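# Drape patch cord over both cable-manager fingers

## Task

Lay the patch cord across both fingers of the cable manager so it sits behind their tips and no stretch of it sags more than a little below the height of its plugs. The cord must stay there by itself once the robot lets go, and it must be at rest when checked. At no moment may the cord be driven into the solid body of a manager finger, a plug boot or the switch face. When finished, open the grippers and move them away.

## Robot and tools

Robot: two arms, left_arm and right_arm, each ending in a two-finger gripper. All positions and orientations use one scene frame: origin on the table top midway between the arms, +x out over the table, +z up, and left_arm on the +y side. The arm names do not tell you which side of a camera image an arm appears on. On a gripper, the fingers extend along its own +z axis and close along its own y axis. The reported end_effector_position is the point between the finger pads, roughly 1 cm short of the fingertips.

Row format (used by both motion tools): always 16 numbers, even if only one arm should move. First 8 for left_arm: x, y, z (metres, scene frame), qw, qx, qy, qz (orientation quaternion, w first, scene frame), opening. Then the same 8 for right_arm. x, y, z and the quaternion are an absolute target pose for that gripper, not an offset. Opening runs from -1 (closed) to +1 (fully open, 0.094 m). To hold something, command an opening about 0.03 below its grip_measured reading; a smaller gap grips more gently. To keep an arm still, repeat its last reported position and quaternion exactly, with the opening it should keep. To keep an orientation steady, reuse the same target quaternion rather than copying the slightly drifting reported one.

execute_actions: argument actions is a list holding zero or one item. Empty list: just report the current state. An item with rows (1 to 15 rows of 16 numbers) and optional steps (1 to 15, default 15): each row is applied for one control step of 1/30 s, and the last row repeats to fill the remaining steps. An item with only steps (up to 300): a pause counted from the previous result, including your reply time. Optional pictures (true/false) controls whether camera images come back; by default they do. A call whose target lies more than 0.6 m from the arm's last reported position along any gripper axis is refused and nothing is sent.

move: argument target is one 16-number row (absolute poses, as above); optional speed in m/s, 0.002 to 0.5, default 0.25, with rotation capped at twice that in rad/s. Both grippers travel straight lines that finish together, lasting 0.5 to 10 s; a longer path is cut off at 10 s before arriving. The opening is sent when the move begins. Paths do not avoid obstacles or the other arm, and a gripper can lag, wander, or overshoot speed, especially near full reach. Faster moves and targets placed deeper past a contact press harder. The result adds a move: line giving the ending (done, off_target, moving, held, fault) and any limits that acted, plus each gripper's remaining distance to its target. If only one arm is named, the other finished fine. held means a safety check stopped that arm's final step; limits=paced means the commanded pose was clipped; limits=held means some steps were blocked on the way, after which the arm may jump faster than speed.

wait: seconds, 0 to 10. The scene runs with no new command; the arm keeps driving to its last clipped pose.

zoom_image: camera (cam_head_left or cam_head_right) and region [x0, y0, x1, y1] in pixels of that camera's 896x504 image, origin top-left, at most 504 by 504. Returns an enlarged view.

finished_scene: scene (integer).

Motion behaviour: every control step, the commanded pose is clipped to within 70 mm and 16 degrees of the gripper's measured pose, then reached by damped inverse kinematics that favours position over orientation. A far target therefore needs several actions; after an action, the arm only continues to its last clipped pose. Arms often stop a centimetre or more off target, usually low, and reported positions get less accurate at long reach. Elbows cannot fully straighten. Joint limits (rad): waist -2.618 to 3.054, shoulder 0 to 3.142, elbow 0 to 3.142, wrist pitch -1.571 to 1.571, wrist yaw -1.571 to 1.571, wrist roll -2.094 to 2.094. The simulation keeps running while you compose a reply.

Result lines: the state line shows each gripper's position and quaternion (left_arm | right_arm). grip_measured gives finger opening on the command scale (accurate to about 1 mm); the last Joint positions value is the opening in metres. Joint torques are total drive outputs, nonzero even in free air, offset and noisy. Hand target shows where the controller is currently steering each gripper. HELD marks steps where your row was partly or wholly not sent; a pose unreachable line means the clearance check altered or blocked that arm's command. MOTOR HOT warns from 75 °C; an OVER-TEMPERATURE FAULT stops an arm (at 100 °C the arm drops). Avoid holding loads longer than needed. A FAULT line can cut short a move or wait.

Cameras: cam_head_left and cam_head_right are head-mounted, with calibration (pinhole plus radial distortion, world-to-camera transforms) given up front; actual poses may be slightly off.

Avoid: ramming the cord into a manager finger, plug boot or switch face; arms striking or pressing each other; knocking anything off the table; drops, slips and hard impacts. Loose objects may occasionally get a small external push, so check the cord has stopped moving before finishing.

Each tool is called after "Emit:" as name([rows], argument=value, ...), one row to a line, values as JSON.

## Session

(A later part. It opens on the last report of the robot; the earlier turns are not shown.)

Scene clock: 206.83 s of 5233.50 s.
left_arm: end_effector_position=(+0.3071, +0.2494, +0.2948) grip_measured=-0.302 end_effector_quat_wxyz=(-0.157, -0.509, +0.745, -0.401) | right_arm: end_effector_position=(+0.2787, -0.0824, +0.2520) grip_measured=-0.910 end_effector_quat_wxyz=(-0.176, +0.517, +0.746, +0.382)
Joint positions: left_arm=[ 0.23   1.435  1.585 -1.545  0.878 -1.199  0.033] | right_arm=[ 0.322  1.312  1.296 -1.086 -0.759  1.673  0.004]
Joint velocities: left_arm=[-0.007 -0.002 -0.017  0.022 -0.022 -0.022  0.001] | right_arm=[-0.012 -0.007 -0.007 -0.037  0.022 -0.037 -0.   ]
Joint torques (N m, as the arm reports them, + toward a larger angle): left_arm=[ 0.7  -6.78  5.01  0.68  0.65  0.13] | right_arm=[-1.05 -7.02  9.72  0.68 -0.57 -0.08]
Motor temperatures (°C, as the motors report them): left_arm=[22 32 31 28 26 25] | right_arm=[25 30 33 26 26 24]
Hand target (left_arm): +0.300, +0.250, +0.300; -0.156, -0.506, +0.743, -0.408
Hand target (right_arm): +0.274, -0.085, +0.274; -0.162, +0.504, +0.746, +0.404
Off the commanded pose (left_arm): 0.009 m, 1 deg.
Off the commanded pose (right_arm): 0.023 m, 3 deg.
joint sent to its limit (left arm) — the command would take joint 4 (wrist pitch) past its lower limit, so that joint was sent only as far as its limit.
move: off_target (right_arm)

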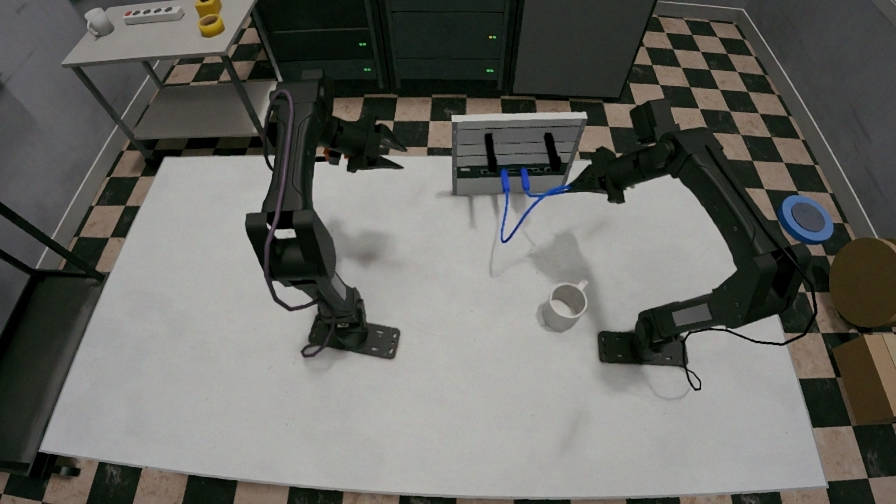

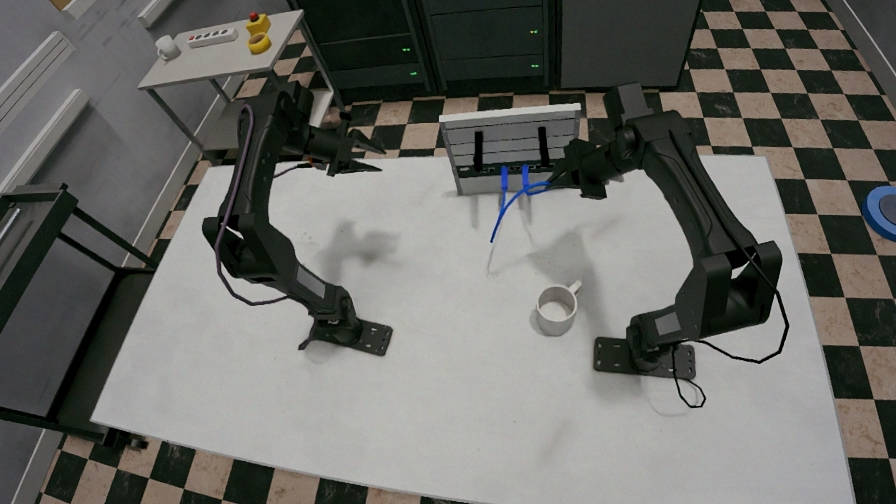

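Emit:
move(target=[0.30,0.25,0.30,-0.162,-0.503,0.745,-0.404,-0.3,0.292,-0.075,0.285,-0.162,0.503,0.745,0.404,-0.95], speed=0.02)

Emit:
zoom_image(camera="cam_head_left", region=[430,80,650,240])

Emit:
zoom_image(camera="cam_head_right", region=[430,80,650,240])

Scene clock: 210.67 s of 5233.50 s.
left_arm: end_effector_position=(+0.3071, +0.2494, +0.2949) grip_measured=-0.302 end_effector_quat_wxyz=(-0.157, -0.509, +0.745, -0.401) | right_arm: end_effector_position=(+0.2956, -0.0813, +0.2657) grip_measured=-0.910 end_effector_quat_wxyz=(-0.157, +0.519, +0.745, +0.387)
Joint positions: left_arm=[ 0.23   1.435  1.585 -1.545  0.878 -1.198  0.033] | right_arm=[ 0.322  1.357  1.383 -1.093 -0.733  1.685  0.004]
Joint velocities: left_arm=[ 0.002 -0.017 -0.017 -0.022 -0.007 -0.007 -0.   ] | right_arm=[ 0.002 -0.007 -0.007 -0.095 -0.051  0.051 -0.001]
Joint torques (N m, as the arm reports them, + toward a larger angle): left_arm=[ 0.72 -6.71  5.14  0.68  0.67  0.14] | right_arm=[ 0.68 -5.18 10.35  0.77 -0.73  0.09]
Motor temperatures (°C, as the motors report them): left_arm=[22 32 30 27 26 25] | right_arm=[25 30 34 26 26 24]
Hand target (left_arm): +0.300, +0.250, +0.300; -0.156, -0.506, +0.744, -0.408
Hand target (right_arm): +0.292, -0.075, +0.285; -0.162, +0.504, +0.746, +0.405
Off the commanded pose (left_arm): 0.009 m, 1 deg.
Off the commanded pose (right_arm): 0.021 m, 3 deg.
joint sent to its limit (left arm) — the command would take joint 4 (wrist pitch) past its lower limit, so that joint was sent only as far as its limit.
move: off_target (right_arm)

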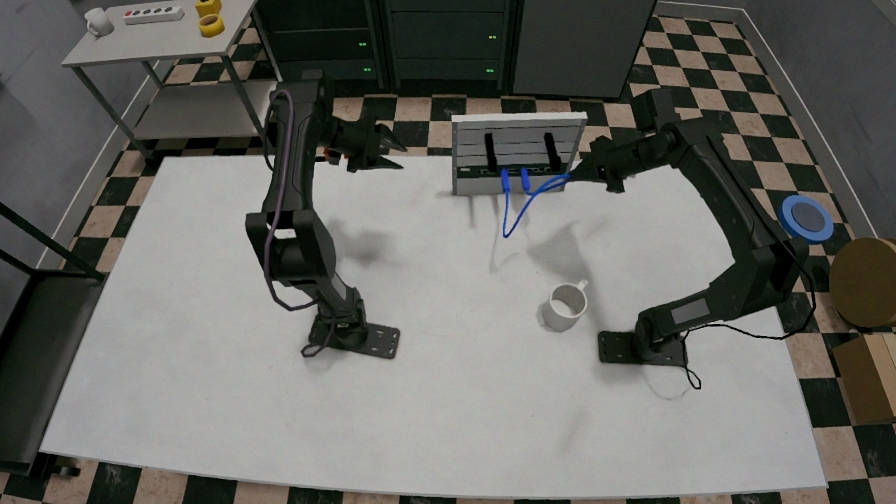

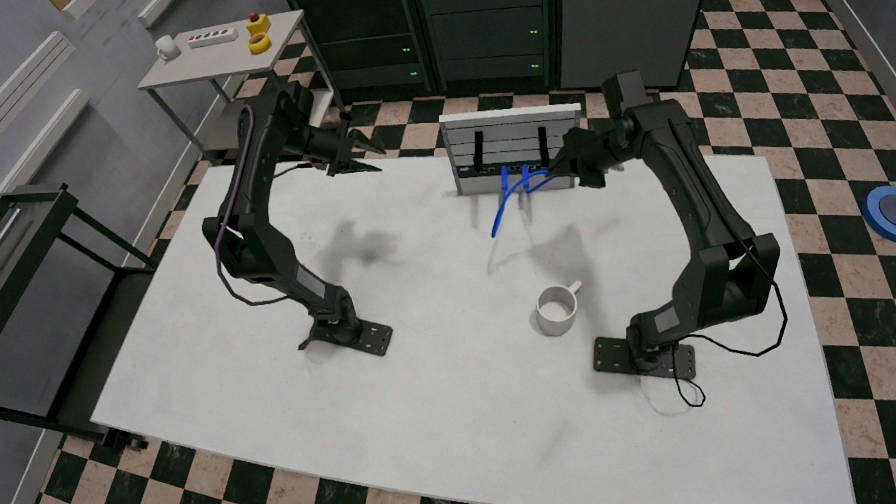

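Region (430, 80, 650, 240) of cam_head_left's 896x504 image, scaled by 2.291, with more detail than that image has; it fills the top 367 rows of this view, and the rest is white.

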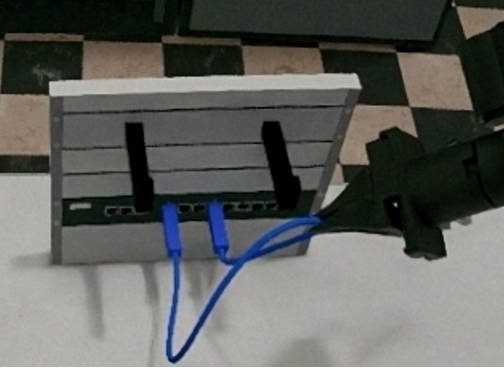

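Region (430, 80, 650, 240) of cam_head_right's 896x504 image, scaled by 2.291, with more detail than that image has; it fills the top 367 rows of this view, and the rest is white.

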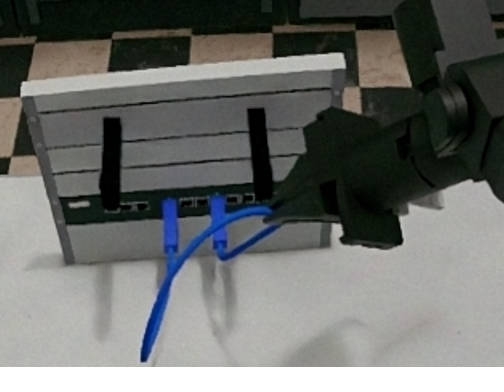

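Emit:
move(target=[0.20,0.10,0.225,-0.162,-0.503,0.745,-0.404,0.0,0.292,-0.075,0.285,-0.162,0.503,0.745,0.404,-0.95], speed=0.12)

Emit:
zoom_image(camera="cam_head_left", region=[400,110,620,270])

Emit:
zoom_image(camera="cam_head_right", region=[400,110,620,270])

Scene clock: 218.13 s of 5233.50 s.
left_arm: end_effector_position=(+0.2022, +0.0998, +0.2322) grip_measured=-0.002 end_effector_quat_wxyz=(-0.172, -0.470, +0.764, -0.407) | right_arm: end_effector_position=(+0.2961, -0.0825, +0.2644) grip_measured=-0.910 end_effector_quat_wxyz=(-0.154, +0.522, +0.746, +0.384)
Joint positions: left_arm=[-0.61   1.032  0.971 -0.712  0.508 -2.079  0.047] | right_arm=[ 0.322  1.357  1.383 -1.095 -0.723  1.685  0.004]
Joint velocities: left_arm=[-0.012  0.002 -0.012  0.007  0.007 -0.051  0.   ] | right_arm=[-0.007 -0.002 -0.007  0.007  0.022  0.007 -0.   ]
Joint torques (N m, as the arm reports them, + toward a larger angle): left_arm=[-0.85 -2.77  5.75  1.96  0.11 -0.04] | right_arm=[ 0.73 -5.23 10.31  0.76 -0.84  0.06]
Motor temperatures (°C, as the motors report them): left_arm=[22 31 30 27 26 25] | right_arm=[25 29 34 26 26 24]
Hand target (left_arm): +0.199, +0.101, +0.225; -0.172, -0.476, +0.766, -0.397
Hand target (right_arm): +0.292, -0.075, +0.285; -0.162, +0.504, +0.746, +0.405
Off the commanded pose (left_arm): 0.008 m, 4 deg.
Off the commanded pose (right_arm): 0.022 m, 3 deg.
joint sent to its limit (left arm) — the command would take joint 6 (wrist roll) past its lower limit, so that joint was sent only as far as its limit.
move: off_target (left_arm, right_arm)

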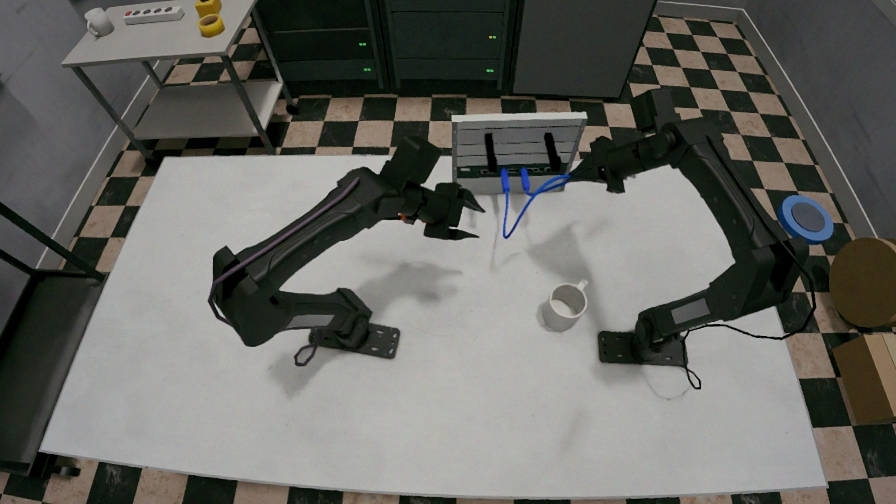

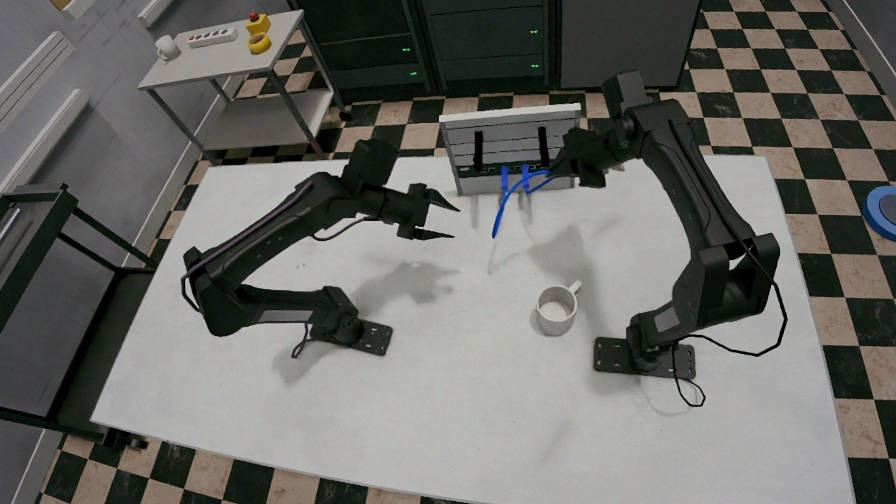

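Region (400, 110, 620, 270) of cam_head_left's 896x504 image, scaled by 2.291, with more detail than that image has; it fills the top 367 rows of this view, and the rest is white.

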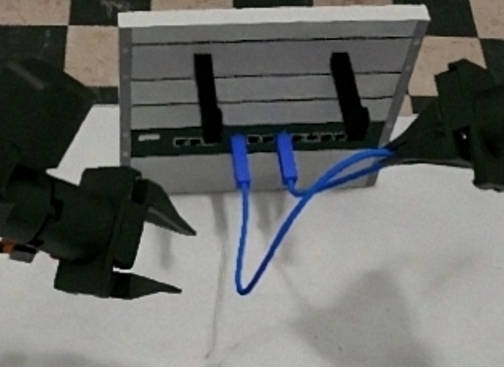

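Region (400, 110, 620, 270) of cam_head_right's 896x504 image, scaled by 2.291, with more detail than that image has; it fills the top 367 rows of this view, and the rest is white.

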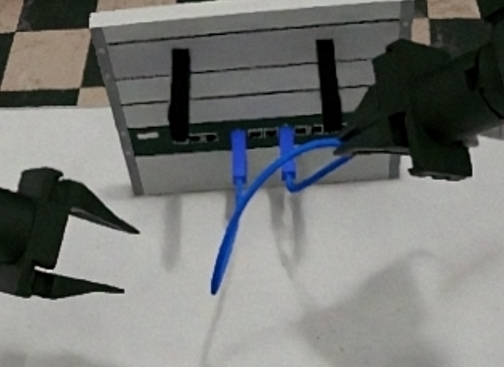

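Emit:
move(target=[0.208,0.045,0.222,-0.172,-0.470,0.764,-0.407,0.0,0.292,-0.075,0.285,-0.162,0.503,0.745,0.404,-0.95], speed=0.05)

Emit:
zoom_image(camera="cam_head_left", region=[400,110,620,270])

Emit:
zoom_image(camera="cam_head_right", region=[400,110,620,270])

Scene clock: 222.80 s of 5233.50 s.
left_arm: end_effector_position=(+0.2068, +0.0492, +0.2201) grip_measured=-0.002 end_effector_quat_wxyz=(-0.178, -0.432, +0.789, -0.400) | right_arm: end_effector_position=(+0.2960, -0.0825, +0.2644) grip_measured=-0.910 end_effector_quat_wxyz=(-0.154, +0.522, +0.746, +0.384)
Joint positions: left_arm=[-0.727  1.211  1.023 -0.577  0.471 -2.08   0.047] | right_arm=[ 0.322  1.357  1.383 -1.095 -0.723  1.685  0.004]
Joint velocities: left_arm=[ 0.002  0.022  0.002  0.007 -0.037  0.022 -0.001] | right_arm=[ 0.002  0.007 -0.022  0.037 -0.051 -0.007 -0.001]
Joint torques (N m, as the arm reports them, + toward a larger angle): left_arm=[-0.81 -2.79  8.61  1.91  0.05 -0.07] | right_arm=[ 0.74 -5.23 10.31  0.76 -0.84  0.05]
Motor temperatures (°C, as the motors report them): left_arm=[22 31 30 28 26 25] | right_arm=[25 29 35 26 26 24]
Hand target (left_arm): +0.208, +0.045, +0.222; -0.176, -0.434, +0.789, -0.398
Hand target (right_arm): +0.292, -0.075, +0.285; -0.162, +0.504, +0.746, +0.405
Off the commanded pose (left_arm): 0.005 m, 5 deg.
Off the commanded pose (right_arm): 0.022 m, 3 deg.
joint sent to its limit (left arm) — the command would take joint 6 (wrist roll) past its lower limit, so that joint was sent only as far as its limit.
move: off_target (left_arm, right_arm)

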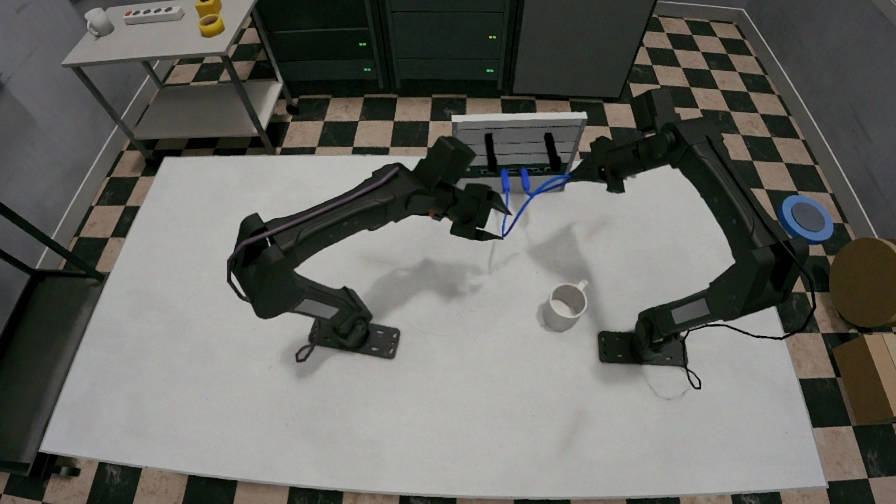

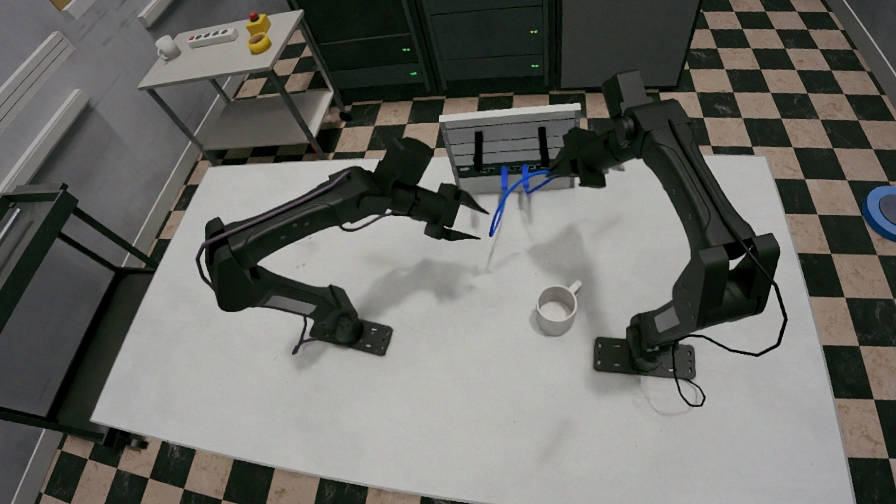

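Region (400, 110, 620, 270) of cam_head_left's 896x504 image, scaled by 2.291, with more detail than that image has; it fills the top 367 rows of this view, and the rest is white.

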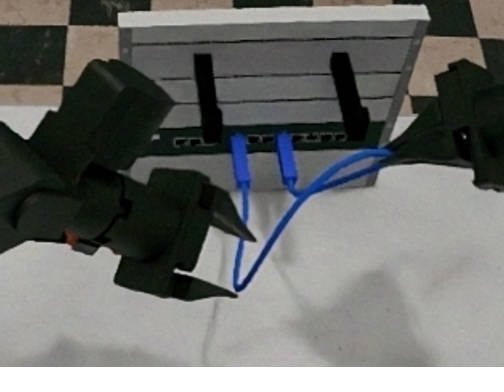

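Region (400, 110, 620, 270) of cam_head_right's 896x504 image, scaled by 2.291, with more detail than that image has; it fills the top 367 rows of this view, and the rest is white.

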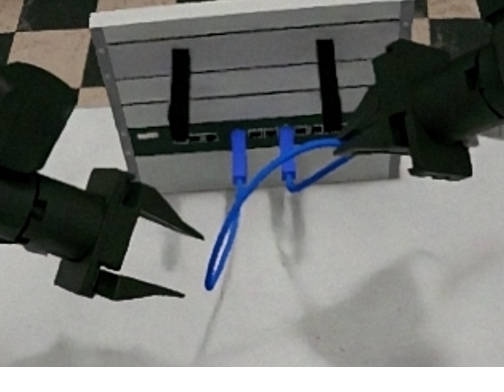

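Emit:
move(target=[0.236,0.035,0.188,-0.178,-0.432,0.789,-0.400,0.0,0.292,-0.075,0.285,-0.162,0.503,0.745,0.404,-0.95], speed=0.04)

Emit:
zoom_image(camera="cam_head_left", region=[400,110,620,270])

Emit:
zoom_image(camera="cam_head_right", region=[400,110,620,270])

Scene clock: 226.53 s of 5233.50 s.
left_arm: end_effector_position=(+0.2359, +0.0323, +0.1998) grip_measured=-0.002 end_effector_quat_wxyz=(-0.173, -0.429, +0.785, -0.413) | right_arm: end_effector_position=(+0.2960, -0.0825, +0.2644) grip_measured=-0.910 end_effector_quat_wxyz=(-0.154, +0.522, +0.746, +0.384)
Joint positions: left_arm=[-0.686  1.322  1.003 -0.429  0.495 -2.053  0.047] | right_arm=[ 0.322  1.357  1.383 -1.095 -0.723  1.685  0.004]
Joint velocities: left_arm=[-0.002  0.002  0.007  0.022  0.037  0.037 -0.   ] | right_arm=[ 0.007 -0.007 -0.002 -0.051 -0.007  0.022 -0.   ]
Joint torques (N m, as the arm reports them, + toward a larger angle): left_arm=[ 0.66 -3.73  6.01  1.93  0.31  0.13] | right_arm=[ 0.77 -5.2  10.31  0.77 -0.84  0.04]
Motor temperatures (°C, as the motors report them): left_arm=[22 30 31 28 26 25] | right_arm=[25 29 35 26 26 24]
Hand target (left_arm): +0.236, +0.035, +0.188; -0.178, -0.432, +0.789, -0.400
Hand target (right_arm): +0.292, -0.075, +0.285; -0.162, +0.504, +0.746, +0.405
Off the commanded pose (left_arm): 0.012 m, 2 deg.
Off the commanded pose (right_arm): 0.022 m, 3 deg.
move: off_target (left_arm, right_arm)

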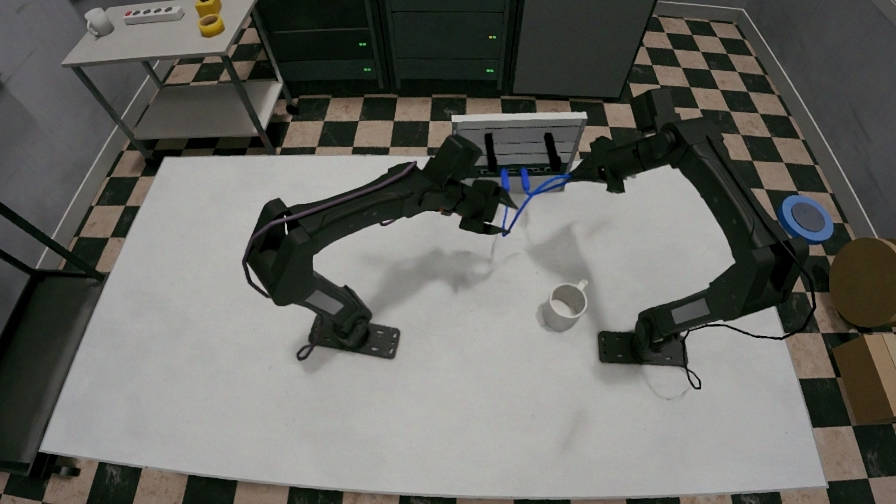

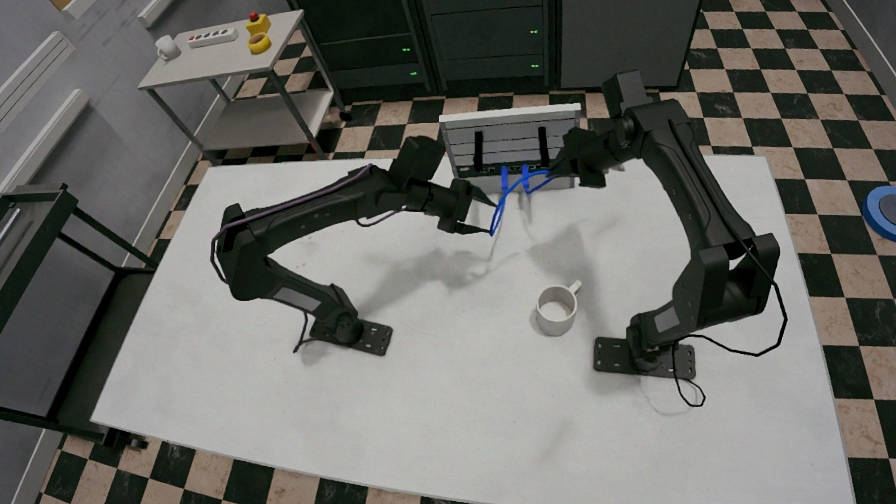

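Region (400, 110, 620, 270) of cam_head_left's 896x504 image, scaled by 2.291, with more detail than that image has; it fills the top 367 rows of this view, and the rest is white.

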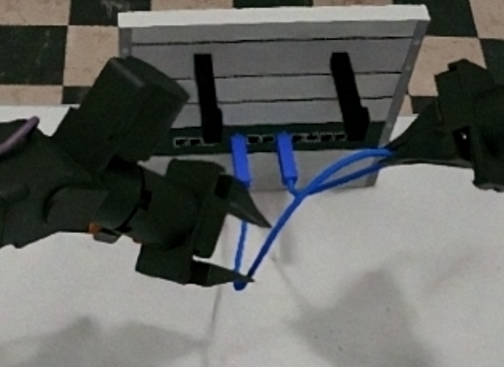

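Region (400, 110, 620, 270) of cam_head_right's 896x504 image, scaled by 2.291, with more detail than that image has; it fills the top 367 rows of this view, and the rest is white.

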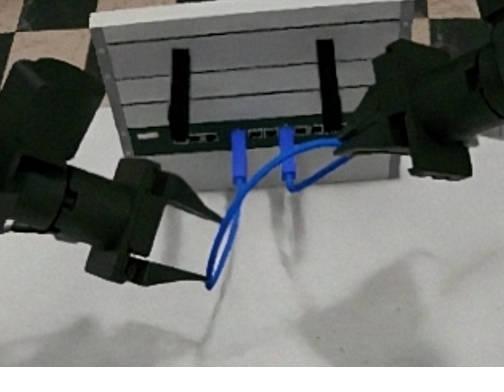

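Emit:
move(target=[0.220,0.04,0.225,-0.178,-0.432,0.789,-0.400,0.0,0.292,-0.075,0.285,-0.162,0.503,0.745,0.404,-0.95], speed=0.04)

Emit:
move(target=[0.220,0.015,0.222,-0.178,-0.432,0.789,-0.400,0.0,0.292,-0.075,0.285,-0.162,0.503,0.745,0.404,-0.95], speed=0.03)

Emit:
zoom_image(camera="cam_head_left", region=[400,110,620,270])

Emit:
zoom_image(camera="cam_head_right", region=[400,110,620,270])

Scene clock: 230.60 s of 5233.50 s.
left_arm: end_effector_position=(+0.2240, +0.0386, +0.2148) grip_measured=-0.002 end_effector_quat_wxyz=(-0.180, -0.433, +0.789, -0.396) | right_arm: end_effector_position=(+0.2960, -0.0825, +0.2644) grip_measured=-0.910 end_effector_quat_wxyz=(-0.154, +0.522, +0.746, +0.384)
Joint positions: left_arm=[-0.699  1.295  1.065 -0.553  0.495 -2.058  0.047] | right_arm=[ 0.322  1.357  1.383 -1.095 -0.723  1.685  0.004]
Joint velocities: left_arm=[-0.002 -0.017 -0.007 -0.022 -0.066  0.066  0.   ] | right_arm=[-0.002  0.002  0.012 -0.007  0.037  0.066  0.   ]
Joint torques (N m, as the arm reports them, + toward a larger angle): left_arm=[-0.73 -6.5   8.48  1.69  0.11 -0.06] | right_arm=[ 0.77 -5.21 10.32  0.78 -0.84  0.05]
Motor temperatures (°C, as the motors report them): left_arm=[22 30 31 29 26 25] | right_arm=[25 29 35 26 26 24]
Hand target (left_arm): +0.220, +0.040, +0.225; -0.178, -0.432, +0.788, -0.400
Hand target (right_arm): +0.292, -0.075, +0.285; -0.162, +0.504, +0.746, +0.405
Off the commanded pose (left_arm): 0.011 m, 1 deg.
Off the commanded pose (right_arm): 0.022 m, 3 deg.
move: off_target (left_arm, right_arm)

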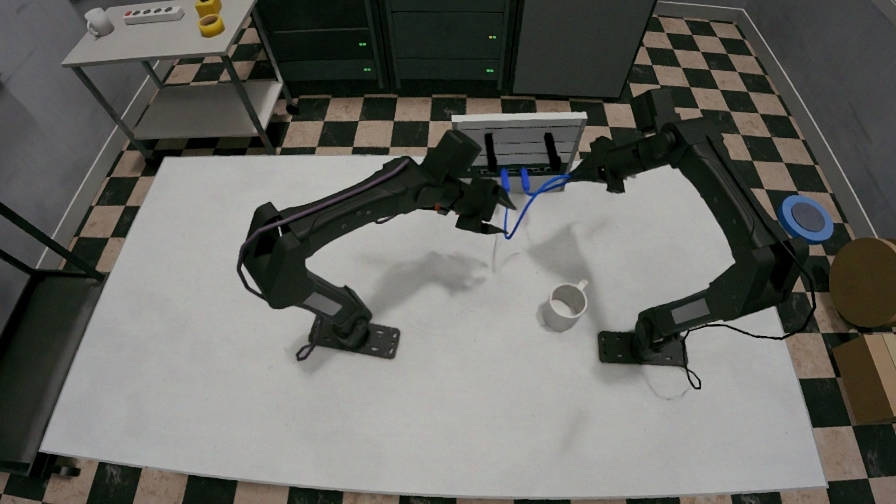

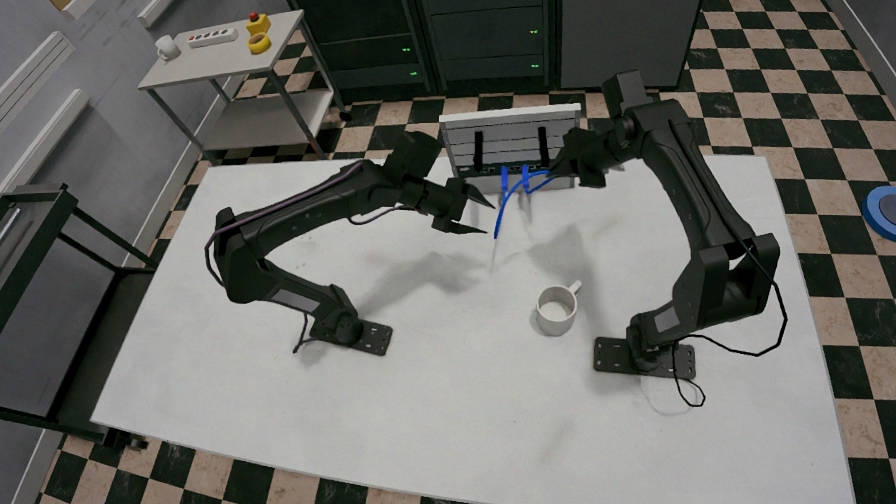

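Scene clock: 231.80 s of 5233.50 s.
left_arm: end_effector_position=(+0.2195, +0.0191, +0.2220) grip_measured=-0.002 end_effector_quat_wxyz=(-0.179, -0.420, +0.793, -0.402) | right_arm: end_effector_position=(+0.2960, -0.0826, +0.2643) grip_measured=-0.910 end_effector_quat_wxyz=(-0.154, +0.522, +0.746, +0.384)
Joint positions: left_arm=[-0.756  1.335  1.11  -0.529  0.463 -2.08   0.047] | right_arm=[ 0.322  1.357  1.383 -1.095 -0.723  1.685  0.004]
Joint velocities: left_arm=[ 0.012 -0.012 -0.022 -0.007 -0.037  0.007 -0.001] | right_arm=[ 0.012  0.002 -0.002  0.007  0.037 -0.095 -0.001]
Joint torques (N m, as the arm reports them, + toward a larger angle): left_arm=[-0.74 -3.81  8.62  1.93  0.08 -0.06] | right_arm=[ 0.74 -5.18 10.33  0.77 -0.83  0.05]
Motor temperatures (°C, as the motors report them): left_arm=[22 30 31 29 26 25] | right_arm=[25 29 35 27 26 24]
Hand target (left_arm): +0.220, +0.015, +0.222; -0.178, -0.423, +0.794, -0.398
Hand target (right_arm): +0.292, -0.075, +0.285; -0.162, +0.504, +0.746, +0.405
Off the commanded pose (left_arm): 0.004 m, 1 deg.
Off the commanded pose (right_arm): 0.022 m, 3 deg.
joint sent to its limit (left arm) — the command would take joint 6 (wrist roll) past its lower limit, so that joint was sent only as far as its limit.
move: off_target (right_arm)

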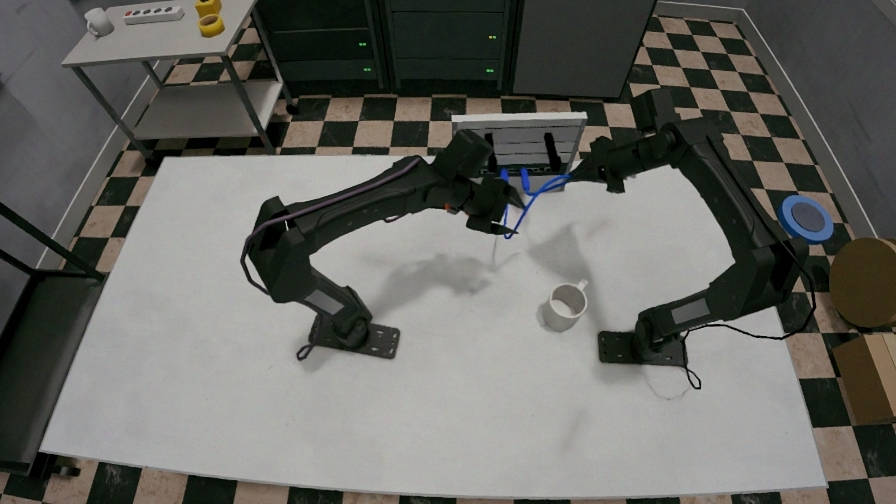

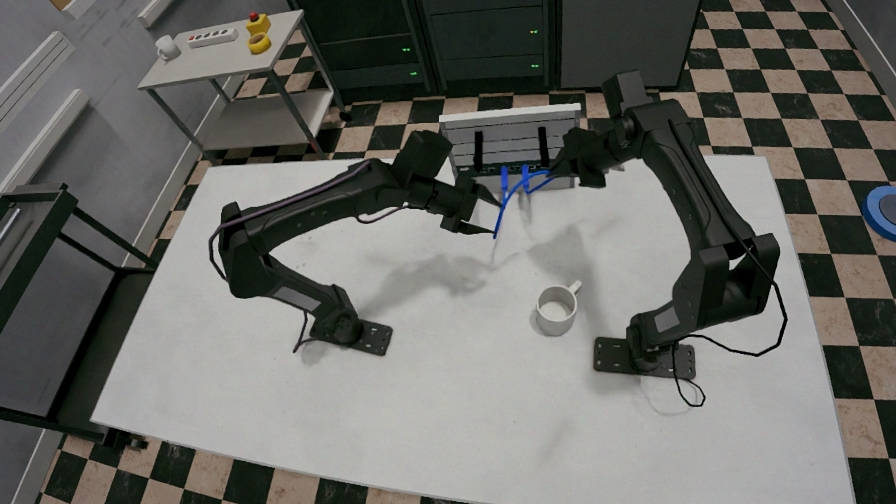

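Region (400, 110, 620, 270) of cam_head_left's 896x504 image, scaled by 2.291, with more detail than that image has; it fills the top 367 rows of this view, and the rest is white.

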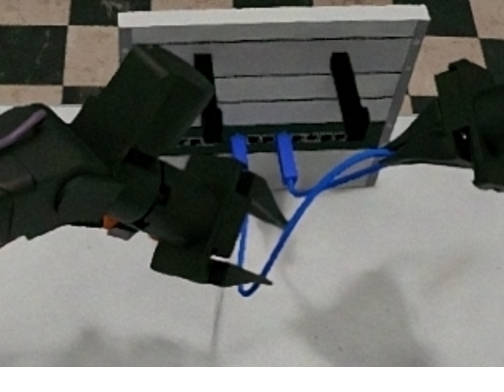

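Region (400, 110, 620, 270) of cam_head_right's 896x504 image, scaled by 2.291, with more detail than that image has; it fills the top 367 rows of this view, and the rest is white.

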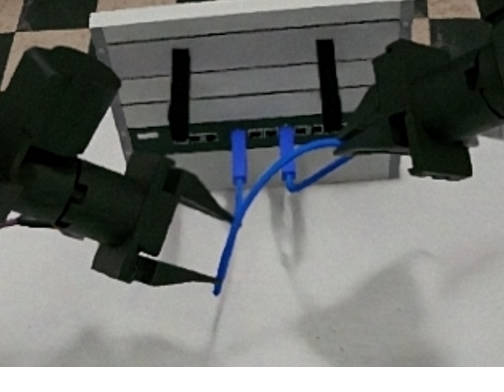

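Emit:
move(target=[0.220,0.003,0.218,-0.179,-0.420,0.793,-0.402,0.0,0.292,-0.075,0.285,-0.162,0.503,0.745,0.404,-0.95], speed=0.03)

Emit:
move(target=[0.220,0.003,0.218,-0.179,-0.420,0.793,-0.402,-0.95,0.292,-0.075,0.285,-0.162,0.503,0.745,0.404,-0.95], speed=0.03)

Emit:
zoom_image(camera="cam_head_left", region=[400,110,620,270])

Emit:
zoom_image(camera="cam_head_right", region=[400,110,620,270])

Scene clock: 234.73 s of 5233.50 s.
left_arm: end_effector_position=(+0.2189, +0.0084, +0.2145) grip_measured=-0.002 end_effector_quat_wxyz=(-0.181, -0.413, +0.798, -0.400) | right_arm: end_effector_position=(+0.2960, -0.0826, +0.2643) grip_measured=-0.910 end_effector_quat_wxyz=(-0.154, +0.522, +0.746, +0.384)
Joint positions: left_arm=[-0.777  1.371  1.11  -0.493  0.457 -2.08   0.047] | right_arm=[ 0.322  1.357  1.383 -1.096 -0.723  1.685  0.004]
Joint velocities: left_arm=[-0.007  0.007  0.012 -0.022 -0.022  0.022  0.   ] | right_arm=[-0.012 -0.002  0.012  0.007 -0.022 -0.022  0.001]
Joint torques (N m, as the arm reports them, + toward a larger angle): left_arm=[-0.8  -4.1   9.06  1.94  0.08 -0.05] | right_arm=[ 0.77 -5.17 10.29  0.79 -0.86  0.05]
Motor temperatures (°C, as the motors report them): left_arm=[22 30 32 29 26 25] | right_arm=[25 29 35 27 26 24]
Hand target (left_arm): +0.220, +0.003, +0.218; -0.179, -0.414, +0.798, -0.401
Hand target (right_arm): +0.292, -0.075, +0.285; -0.162, +0.504, +0.746, +0.405
Off the commanded pose (left_arm): 0.007 m, 1 deg.
Off the commanded pose (right_arm): 0.022 m, 3 deg.
joint sent to its limit (left arm) — the command would take joint 6 (wrist roll) past its lower limit, so that joint was sent only as far as its limit.
move: off_target (right_arm)

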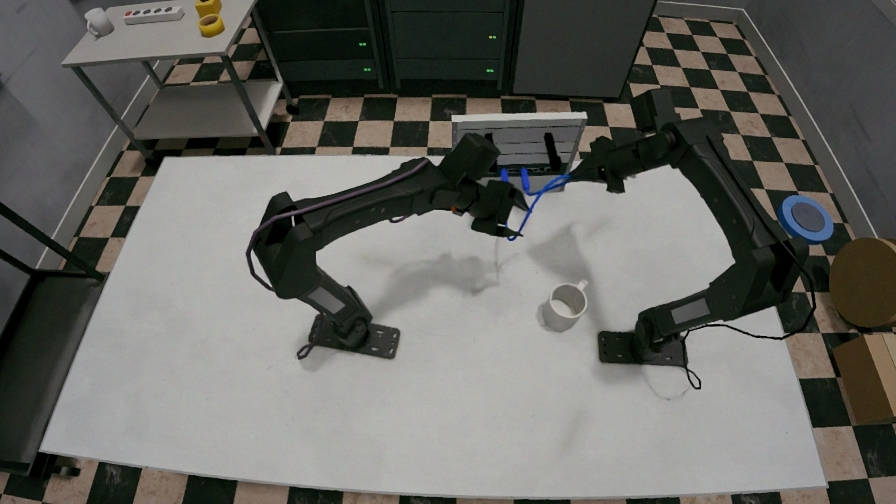

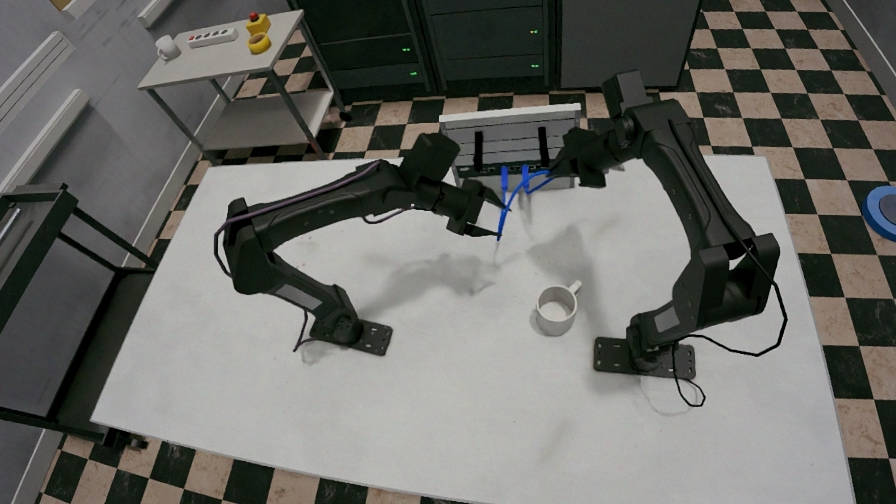

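Scene clock: 235.93 s of 5233.50 s.
left_arm: end_effector_position=(+0.2199, +0.0071, +0.2162) grip_measured=-0.914 end_effector_quat_wxyz=(-0.180, -0.412, +0.796, -0.405) | right_arm: end_effector_position=(+0.2956, -0.0826, +0.2642) grip_measured=-0.910 end_effector_quat_wxyz=(-0.155, +0.522, +0.746, +0.384)
Joint positions: left_arm=[-0.777  1.371  1.11  -0.482  0.456 -2.081  0.004] | right_arm=[ 0.322  1.357  1.383 -1.097 -0.724  1.685  0.004]
Joint velocities: left_arm=[-0.012  0.032 -0.007 -0.007  0.022 -0.066  0.   ] | right_arm=[-0.007  0.002  0.012  0.051  0.066  0.095 -0.   ]
Joint torques (N m, as the arm reports them, + toward a larger angle): left_arm=[-0.79 -4.2   9.02  1.88  0.08 -0.03] | right_arm=[ 0.7  -5.23 10.32  0.8  -0.84  0.05]
Motor temperatures (°C, as the motors report them): left_arm=[22 30 32 29 26 25] | right_arm=[25 29 35 27 26 24]
Hand target (left_arm): +0.220, +0.003, +0.218; -0.179, -0.414, +0.798, -0.401
Hand target (right_arm): +0.292, -0.075, +0.285; -0.162, +0.504, +0.746, +0.405
Off the commanded pose (left_arm): 0.005 m, 1 deg.
Off the commanded pose (right_arm): 0.022 m, 3 deg.
joint sent to its limit (left arm) — the command would take joint 6 (wrist roll) past its lower limit, so that joint was sent only as far as its limit.
move: off_target (right_arm)

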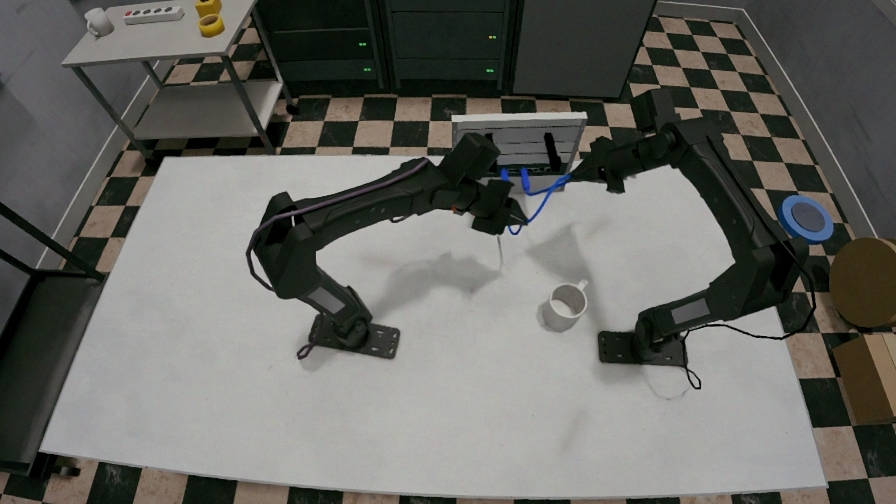

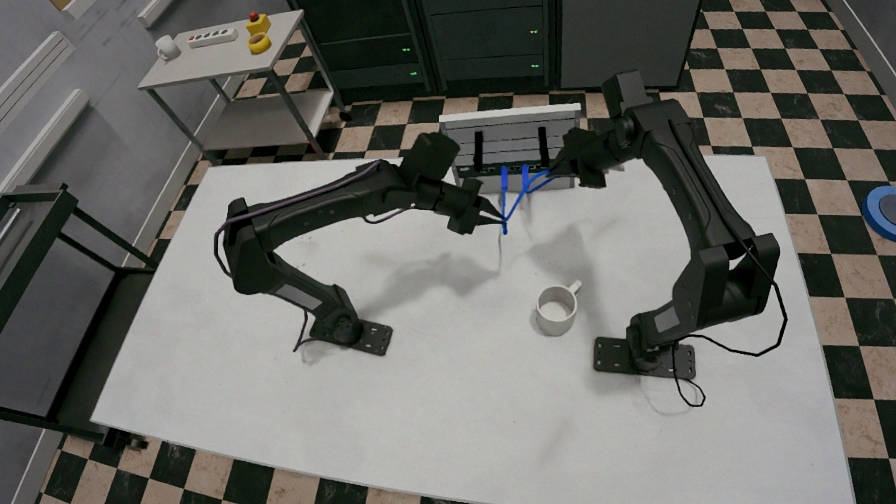

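Region (400, 110, 620, 270) of cam_head_left's 896x504 image, scaled by 2.291, with more detail than that image has; it fills the top 367 rows of this view, and the rest is white.

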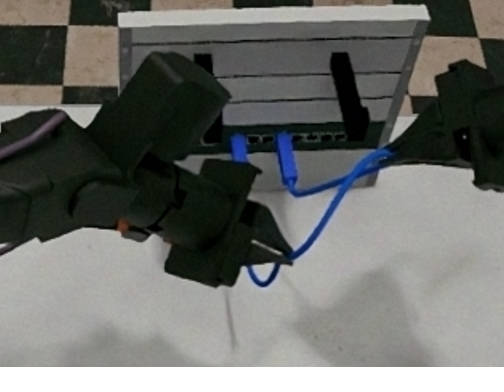

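Region (400, 110, 620, 270) of cam_head_right's 896x504 image, scaled by 2.291, with more detail than that image has; it fills the top 367 rows of this view, and the rest is white.

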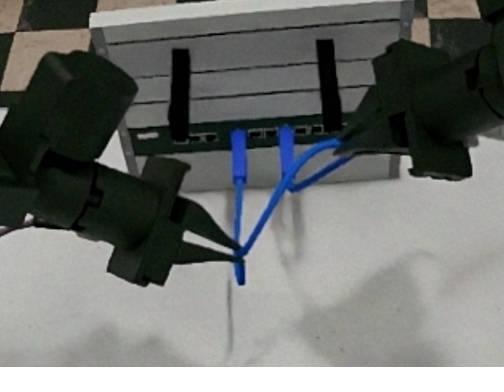

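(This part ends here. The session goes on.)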